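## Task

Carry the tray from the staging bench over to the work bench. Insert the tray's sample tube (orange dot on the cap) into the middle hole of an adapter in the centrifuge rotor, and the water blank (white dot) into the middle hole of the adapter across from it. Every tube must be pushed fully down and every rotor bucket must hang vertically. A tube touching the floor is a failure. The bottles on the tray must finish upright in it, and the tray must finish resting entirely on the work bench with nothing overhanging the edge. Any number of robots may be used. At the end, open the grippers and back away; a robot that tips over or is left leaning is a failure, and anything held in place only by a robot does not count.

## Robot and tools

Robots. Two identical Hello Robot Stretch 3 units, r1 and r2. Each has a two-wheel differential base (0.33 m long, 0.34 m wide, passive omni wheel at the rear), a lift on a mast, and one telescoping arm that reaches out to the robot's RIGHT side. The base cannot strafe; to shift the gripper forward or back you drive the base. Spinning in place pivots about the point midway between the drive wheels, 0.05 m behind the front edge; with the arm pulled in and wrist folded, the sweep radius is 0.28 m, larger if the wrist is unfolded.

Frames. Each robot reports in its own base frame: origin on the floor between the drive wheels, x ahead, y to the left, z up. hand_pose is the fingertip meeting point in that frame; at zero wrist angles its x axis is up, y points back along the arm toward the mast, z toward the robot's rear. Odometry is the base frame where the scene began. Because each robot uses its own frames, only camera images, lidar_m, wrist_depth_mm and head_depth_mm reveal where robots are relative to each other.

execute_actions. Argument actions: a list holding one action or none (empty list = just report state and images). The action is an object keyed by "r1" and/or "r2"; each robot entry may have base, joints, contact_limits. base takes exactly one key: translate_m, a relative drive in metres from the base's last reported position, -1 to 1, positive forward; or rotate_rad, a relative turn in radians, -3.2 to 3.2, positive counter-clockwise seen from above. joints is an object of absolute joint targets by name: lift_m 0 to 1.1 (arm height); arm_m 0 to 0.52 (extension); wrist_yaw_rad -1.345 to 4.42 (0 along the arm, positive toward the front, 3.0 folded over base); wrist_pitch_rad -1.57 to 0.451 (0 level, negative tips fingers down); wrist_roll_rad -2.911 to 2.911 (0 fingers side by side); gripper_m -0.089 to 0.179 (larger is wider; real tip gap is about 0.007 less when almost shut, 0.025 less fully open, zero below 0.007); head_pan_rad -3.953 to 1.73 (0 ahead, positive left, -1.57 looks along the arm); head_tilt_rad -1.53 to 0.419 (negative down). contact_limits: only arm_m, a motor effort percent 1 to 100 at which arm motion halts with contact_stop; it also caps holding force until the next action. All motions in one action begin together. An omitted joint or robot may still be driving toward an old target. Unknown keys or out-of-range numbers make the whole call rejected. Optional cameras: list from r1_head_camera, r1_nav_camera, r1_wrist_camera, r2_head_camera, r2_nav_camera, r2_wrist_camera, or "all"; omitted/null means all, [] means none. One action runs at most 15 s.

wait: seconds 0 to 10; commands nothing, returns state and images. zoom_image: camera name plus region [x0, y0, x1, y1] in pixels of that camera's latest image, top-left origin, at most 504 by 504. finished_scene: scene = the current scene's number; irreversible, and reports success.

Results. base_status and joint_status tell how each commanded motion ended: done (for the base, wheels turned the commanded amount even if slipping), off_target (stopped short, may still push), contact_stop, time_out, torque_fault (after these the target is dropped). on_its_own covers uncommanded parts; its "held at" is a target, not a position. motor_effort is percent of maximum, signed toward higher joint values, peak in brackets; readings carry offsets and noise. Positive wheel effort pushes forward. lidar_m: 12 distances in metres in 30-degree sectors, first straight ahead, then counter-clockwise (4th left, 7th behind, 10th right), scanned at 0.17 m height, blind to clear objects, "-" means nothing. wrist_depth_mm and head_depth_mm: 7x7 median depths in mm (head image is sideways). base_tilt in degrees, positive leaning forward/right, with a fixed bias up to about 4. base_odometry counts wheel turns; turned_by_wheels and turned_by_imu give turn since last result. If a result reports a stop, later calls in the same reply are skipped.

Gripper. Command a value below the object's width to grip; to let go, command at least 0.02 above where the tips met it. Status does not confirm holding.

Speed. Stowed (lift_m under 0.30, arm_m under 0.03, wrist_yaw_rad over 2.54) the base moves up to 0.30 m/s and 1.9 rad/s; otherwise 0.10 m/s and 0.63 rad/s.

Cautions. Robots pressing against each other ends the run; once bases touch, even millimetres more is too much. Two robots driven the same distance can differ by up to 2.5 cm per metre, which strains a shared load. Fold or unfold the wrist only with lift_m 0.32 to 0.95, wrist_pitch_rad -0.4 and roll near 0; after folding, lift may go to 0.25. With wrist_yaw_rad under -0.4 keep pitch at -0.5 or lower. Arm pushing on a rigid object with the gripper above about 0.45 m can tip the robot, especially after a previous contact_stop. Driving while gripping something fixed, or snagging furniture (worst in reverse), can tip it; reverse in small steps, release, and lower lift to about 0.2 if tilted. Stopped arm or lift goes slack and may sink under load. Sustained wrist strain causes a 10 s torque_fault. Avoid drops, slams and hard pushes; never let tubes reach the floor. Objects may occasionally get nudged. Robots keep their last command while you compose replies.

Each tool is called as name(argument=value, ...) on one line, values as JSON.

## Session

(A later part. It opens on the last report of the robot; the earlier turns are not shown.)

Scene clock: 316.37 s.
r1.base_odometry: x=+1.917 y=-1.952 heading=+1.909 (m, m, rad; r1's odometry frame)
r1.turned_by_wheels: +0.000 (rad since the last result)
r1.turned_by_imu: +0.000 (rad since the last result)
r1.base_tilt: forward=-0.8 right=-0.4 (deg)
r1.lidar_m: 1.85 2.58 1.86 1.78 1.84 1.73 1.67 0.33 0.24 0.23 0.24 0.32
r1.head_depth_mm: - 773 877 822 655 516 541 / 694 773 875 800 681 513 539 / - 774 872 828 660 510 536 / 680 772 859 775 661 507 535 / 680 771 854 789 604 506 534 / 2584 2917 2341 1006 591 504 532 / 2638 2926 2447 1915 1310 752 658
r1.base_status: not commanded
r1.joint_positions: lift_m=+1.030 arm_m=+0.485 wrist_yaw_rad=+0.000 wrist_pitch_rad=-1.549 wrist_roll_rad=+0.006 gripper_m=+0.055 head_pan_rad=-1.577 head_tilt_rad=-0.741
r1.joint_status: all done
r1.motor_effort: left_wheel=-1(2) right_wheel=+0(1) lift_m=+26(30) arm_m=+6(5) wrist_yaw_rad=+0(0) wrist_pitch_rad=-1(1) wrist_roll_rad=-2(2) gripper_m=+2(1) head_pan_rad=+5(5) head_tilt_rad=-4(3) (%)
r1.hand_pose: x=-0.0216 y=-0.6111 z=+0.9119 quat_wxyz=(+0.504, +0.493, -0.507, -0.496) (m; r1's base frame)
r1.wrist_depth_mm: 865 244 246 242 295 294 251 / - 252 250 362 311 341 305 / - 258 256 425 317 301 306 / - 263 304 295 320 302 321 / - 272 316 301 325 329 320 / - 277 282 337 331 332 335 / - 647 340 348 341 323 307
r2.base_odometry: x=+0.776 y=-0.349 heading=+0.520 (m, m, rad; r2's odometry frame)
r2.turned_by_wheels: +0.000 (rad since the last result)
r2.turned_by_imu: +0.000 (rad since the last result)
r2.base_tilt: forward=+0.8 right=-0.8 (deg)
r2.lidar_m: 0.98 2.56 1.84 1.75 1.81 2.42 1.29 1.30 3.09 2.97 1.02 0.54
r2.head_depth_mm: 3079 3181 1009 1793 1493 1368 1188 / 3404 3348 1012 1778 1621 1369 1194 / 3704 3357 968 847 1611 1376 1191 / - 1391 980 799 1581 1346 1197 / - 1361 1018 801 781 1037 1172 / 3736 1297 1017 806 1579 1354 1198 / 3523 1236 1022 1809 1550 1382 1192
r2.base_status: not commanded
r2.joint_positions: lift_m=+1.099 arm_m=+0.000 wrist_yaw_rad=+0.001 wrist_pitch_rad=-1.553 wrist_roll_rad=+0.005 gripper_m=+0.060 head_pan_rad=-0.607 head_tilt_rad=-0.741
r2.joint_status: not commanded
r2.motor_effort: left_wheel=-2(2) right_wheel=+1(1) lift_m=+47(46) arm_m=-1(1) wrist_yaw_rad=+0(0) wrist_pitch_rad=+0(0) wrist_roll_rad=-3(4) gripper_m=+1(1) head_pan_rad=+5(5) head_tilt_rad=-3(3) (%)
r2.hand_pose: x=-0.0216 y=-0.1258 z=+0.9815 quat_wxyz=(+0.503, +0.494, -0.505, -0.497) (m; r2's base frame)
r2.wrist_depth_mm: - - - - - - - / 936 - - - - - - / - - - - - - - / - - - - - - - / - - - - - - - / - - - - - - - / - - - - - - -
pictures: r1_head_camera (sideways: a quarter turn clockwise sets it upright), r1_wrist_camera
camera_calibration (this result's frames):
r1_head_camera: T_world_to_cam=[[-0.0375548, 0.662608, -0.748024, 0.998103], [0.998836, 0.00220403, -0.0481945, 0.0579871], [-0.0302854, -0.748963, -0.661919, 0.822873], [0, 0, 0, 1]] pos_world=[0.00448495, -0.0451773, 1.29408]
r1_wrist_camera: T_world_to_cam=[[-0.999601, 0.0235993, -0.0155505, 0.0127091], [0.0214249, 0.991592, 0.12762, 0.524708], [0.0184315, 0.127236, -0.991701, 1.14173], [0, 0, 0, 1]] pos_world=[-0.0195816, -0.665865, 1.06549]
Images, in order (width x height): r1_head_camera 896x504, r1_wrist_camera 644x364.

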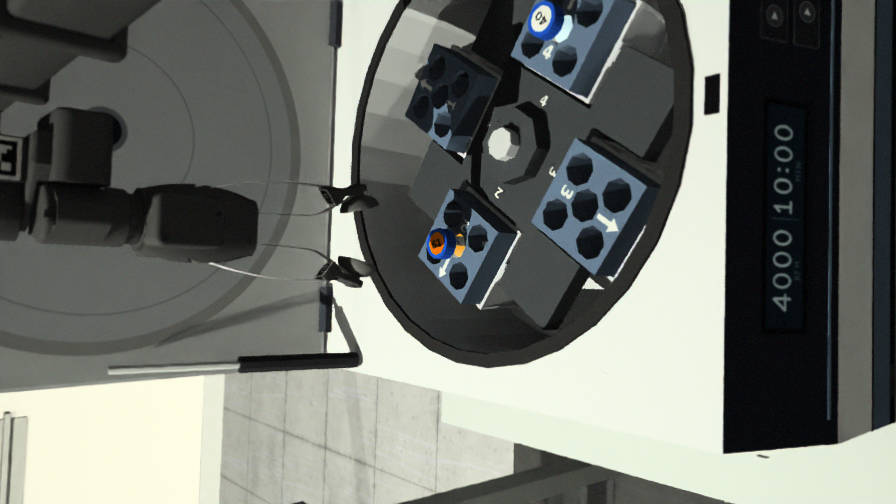

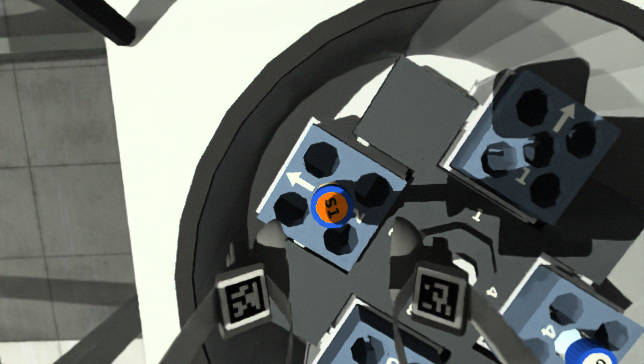

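execute_actions(actions=[{"r1":{"joints":{"lift_m":1.1,"arm_m":0}}}], cameras=["r1_head_camera","r1_nav_camera"])

execute_actions(actions=[{"r1":{"base":{"translate_m":-0.5}}}], cameras=[])

finished_scene(scene=1)

Scene clock: 322.57 s.
r1.base_odometry: x=+1.917 y=-1.952 heading=+1.909 (m, m, rad; r1's odometry frame)
r1.turned_by_wheels: +0.000 (rad since the last result)
r1.turned_by_imu: +0.000 (rad since the last result)
r1.base_tilt: forward=-0.7 right=-0.3 (deg)
r1.lidar_m: 1.84 2.58 1.85 1.78 1.84 1.74 1.66 0.33 0.24 0.23 0.24 0.32
r1.head_depth_mm: - - - - - - - / - - - - - - - / - - - - - - - / 681 772 858 - - - - / 679 771 855 790 606 511 527 / 2564 2916 2365 1008 591 505 532 / 2668 2938 2435 1909 1320 754 658
r1.base_status: not commanded
r1.joint_positions: lift_m=+1.100 arm_m=+0.000 wrist_yaw_rad=+0.000 wrist_pitch_rad=-1.549 wrist_roll_rad=+0.005 gripper_m=+0.055 head_pan_rad=-1.577 head_tilt_rad=-0.741
r1.joint_status: all done
r1.motor_effort: left_wheel=-1(2) right_wheel=+0(0) lift_m=+26(26) arm_m=-5(5) wrist_yaw_rad=+0(0) wrist_pitch_rad=-1(1) wrist_roll_rad=-2(2) gripper_m=+1(1) head_pan_rad=+5(5) head_tilt_rad=-3(3) (%)
r1.hand_pose: x=-0.0216 y=-0.1269 z=+0.9819 quat_wxyz=(+0.504, +0.493, -0.506, -0.496) (m; r1's base frame)
r1.wrist_depth_mm: - - 309 314 311 310 317 / 535 863 387 391 398 400 417 / - - - - - - - / - - - - - - - / - - - - - - - / - - - - - - - / - - - - - - -
r2.base_odometry: x=+0.776 y=-0.349 heading=+0.520 (m, m, rad; r2's odometry frame)
r2.turned_by_wheels: +0.000 (rad since the last result)
r2.turned_by_imu: +0.000 (rad since the last result)
r2.base_tilt: forward=+0.8 right=-0.9 (deg)
r2.lidar_m: 0.98 2.55 1.84 1.76 1.81 2.43 1.29 1.29 3.10 2.97 1.02 0.54
r2.head_depth_mm: 3064 3174 1010 1773 1496 1367 1194 / 3349 3363 1008 1792 1591 1369 1195 / 3709 3368 971 850 1615 1370 1194 / - 1395 981 801 1577 1343 1199 / - 1355 1014 801 781 1040 1175 / 3790 1298 1024 802 1566 1356 1198 / 3592 1243 1026 1796 1543 1379 1199
r2.base_status: not commanded
r2.joint_positions: lift_m=+1.099 arm_m=+0.000 wrist_yaw_rad=+0.001 wrist_pitch_rad=-1.553 wrist_roll_rad=+0.005 gripper_m=+0.060 head_pan_rad=-0.607 head_tilt_rad=-0.741
r2.joint_status: not commanded
r2.motor_effort: left_wheel=-1(1) right_wheel=+1(1) lift_m=+47(46) arm_m=-1(1) wrist_yaw_rad=+0(0) wrist_pitch_rad=+0(0) wrist_roll_rad=-4(3) gripper_m=+1(0) head_pan_rad=+5(4) head_tilt_rad=-4(3) (%)
r2.hand_pose: x=-0.0216 y=-0.1258 z=+0.9815 quat_wxyz=(+0.503, +0.494, -0.505, -0.497) (m; r2's base frame)
r2.wrist_depth_mm: - - - - - - - / 914 - - - - - - / - - - - - - - / - - - - - - - / - - - - - - - / - - - - - - - / - - - - - - -
pictures: r1_head_camera (sideways: a quarter turn clockwise sets it upright), r1_nav_camera (sideways: a quarter turn counterclockwise sets it upright)
camera_calibration (this result's frames):
r1_head_camera: T_world_to_cam=[[-0.0376898, 0.662608, -0.748018, 0.998095], [0.998835, 0.00240809, -0.0481944, 0.057987], [-0.0301327, -0.748963, -0.661926, 0.822881], [0, 0, 0, 1]] pos_world=[0.00449416, -0.0451775, 1.29407]
r1_nav_camera: T_world_to_cam=[[-0.0175398, -0.670942, 0.741302, -0.924355], [-0.999444, -0.00926724, -0.0320354, 0.0997855], [0.0283637, -0.741452, -0.670407, 0.832963], [0, 0, 0, 1]] pos_world=[0.059891, -0.00166232, 1.24685]
Images, in order (width x height): r1_head_camera 896x504, r1_nav_camera 672x504.

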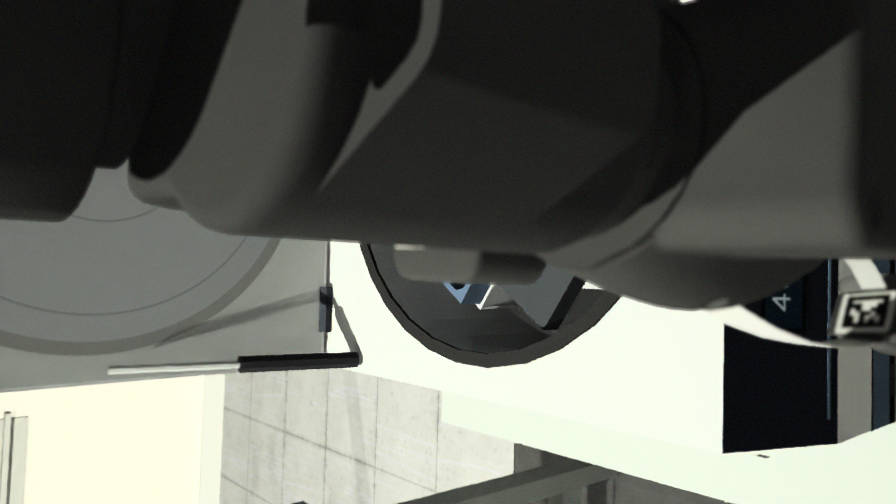

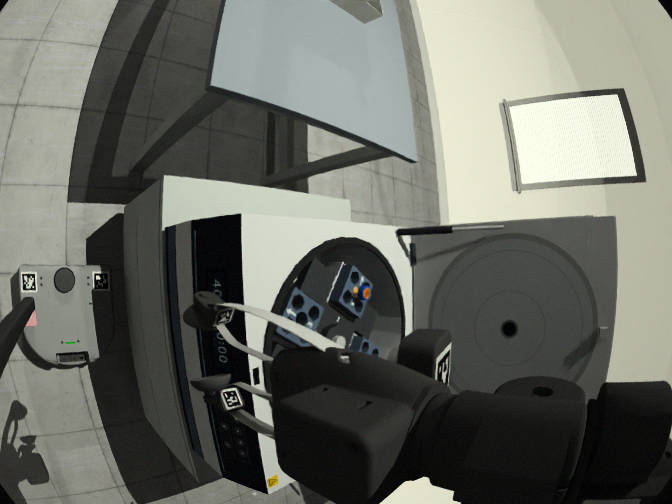

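Scene clock: 328.50 s.
r1.base_odometry: x=+2.083 y=-2.424 heading=+1.909 (m, m, rad; r1's odometry frame)
r1.turned_by_wheels: +0.000 (rad since the last result)
r1.turned_by_imu: -0.003 (rad since the last result)
r1.base_tilt: forward=-0.8 right=-0.2 (deg)
r1.lidar_m: 0.96 2.58 1.85 1.77 1.69 1.21 1.16 1.20 1.61 0.24 0.25 0.34
r1.head_depth_mm: - - - - - - - / - - - - - - - / - - - - - - - / 2661 2957 2512 - - - - / 2626 2954 2312 1044 891 782 690 / 689 769 847 740 608 545 622 / 691 783 866 796 587 511 558
r1.base_status: done
r1.joint_positions: lift_m=+1.100 arm_m=+0.000 wrist_yaw_rad=+0.000 wrist_pitch_rad=-1.549 wrist_roll_rad=+0.005 gripper_m=+0.055 head_pan_rad=-1.577 head_tilt_rad=-0.741
r1.joint_status: not commanded
r1.motor_effort: left_wheel=-1(5) right_wheel=+0(0) lift_m=+26(26) arm_m=-5(5) wrist_yaw_rad=-1(0) wrist_pitch_rad=+0(0) wrist_roll_rad=-2(2) gripper_m=+0(2) head_pan_rad=+5(5) head_tilt_rad=-4(3) (%)
r1.hand_pose: x=-0.0216 y=-0.1269 z=+0.9819 quat_wxyz=(+0.504, +0.493, -0.506, -0.496) (m; r1's base frame)
r1.wrist_depth_mm: 314 311 416 572 - - - / 390 394 473 562 - - - / - - - - - - - / - - - - - - - / - - - - - - - / - - - - - - - / - - - - - - -
r2.base_odometry: x=+0.776 y=-0.349 heading=+0.520 (m, m, rad; r2's odometry frame)
r2.turned_by_wheels: +0.000 (rad since the last result)
r2.turned_by_imu: +0.000 (rad since the last result)
r2.base_tilt: forward=+0.7 right=-0.9 (deg)
r2.lidar_m: 0.98 2.56 1.84 1.76 1.81 2.43 1.29 1.29 3.10 2.97 1.02 0.54
r2.head_depth_mm: 3115 3206 1008 1794 1493 1374 1190 / 3424 3359 1012 1779 1606 1367 1194 / 3657 3361 968 850 1608 1377 1196 / - 1398 978 802 1574 1352 1197 / - 1362 1016 799 783 1039 1179 / 3787 1305 1022 801 1582 1344 1201 / 3487 1244 1022 1789 1543 1381 1200
r2.base_status: not commanded
r2.joint_positions: lift_m=+1.099 arm_m=+0.000 wrist_yaw_rad=+0.001 wrist_pitch_rad=-1.553 wrist_roll_rad=+0.005 gripper_m=+0.060 head_pan_rad=-0.607 head_tilt_rad=-0.741
r2.joint_status: not commanded
r2.motor_effort: left_wheel=-2(1) right_wheel=+1(1) lift_m=+46(46) arm_m=-1(2) wrist_yaw_rad=-1(1) wrist_pitch_rad=+0(0) wrist_roll_rad=-3(4) gripper_m=+0(0) head_pan_rad=+5(5) head_tilt_rad=-3(4) (%)
r2.hand_pose: x=-0.0216 y=-0.1258 z=+0.9815 quat_wxyz=(+0.503, +0.494, -0.505, -0.497) (m; r2's base frame)
r2.wrist_depth_mm: - - - - - - - / 925 - - - - - - / - - - - - - - / - - - - - - - / - - - - - - - / - - - - - - - / - - - - - - -
pictures: none
No camera images: the call's "cameras" was empty. Leave "cameras" out to get every camera's image.

The scene is finished: the task was done.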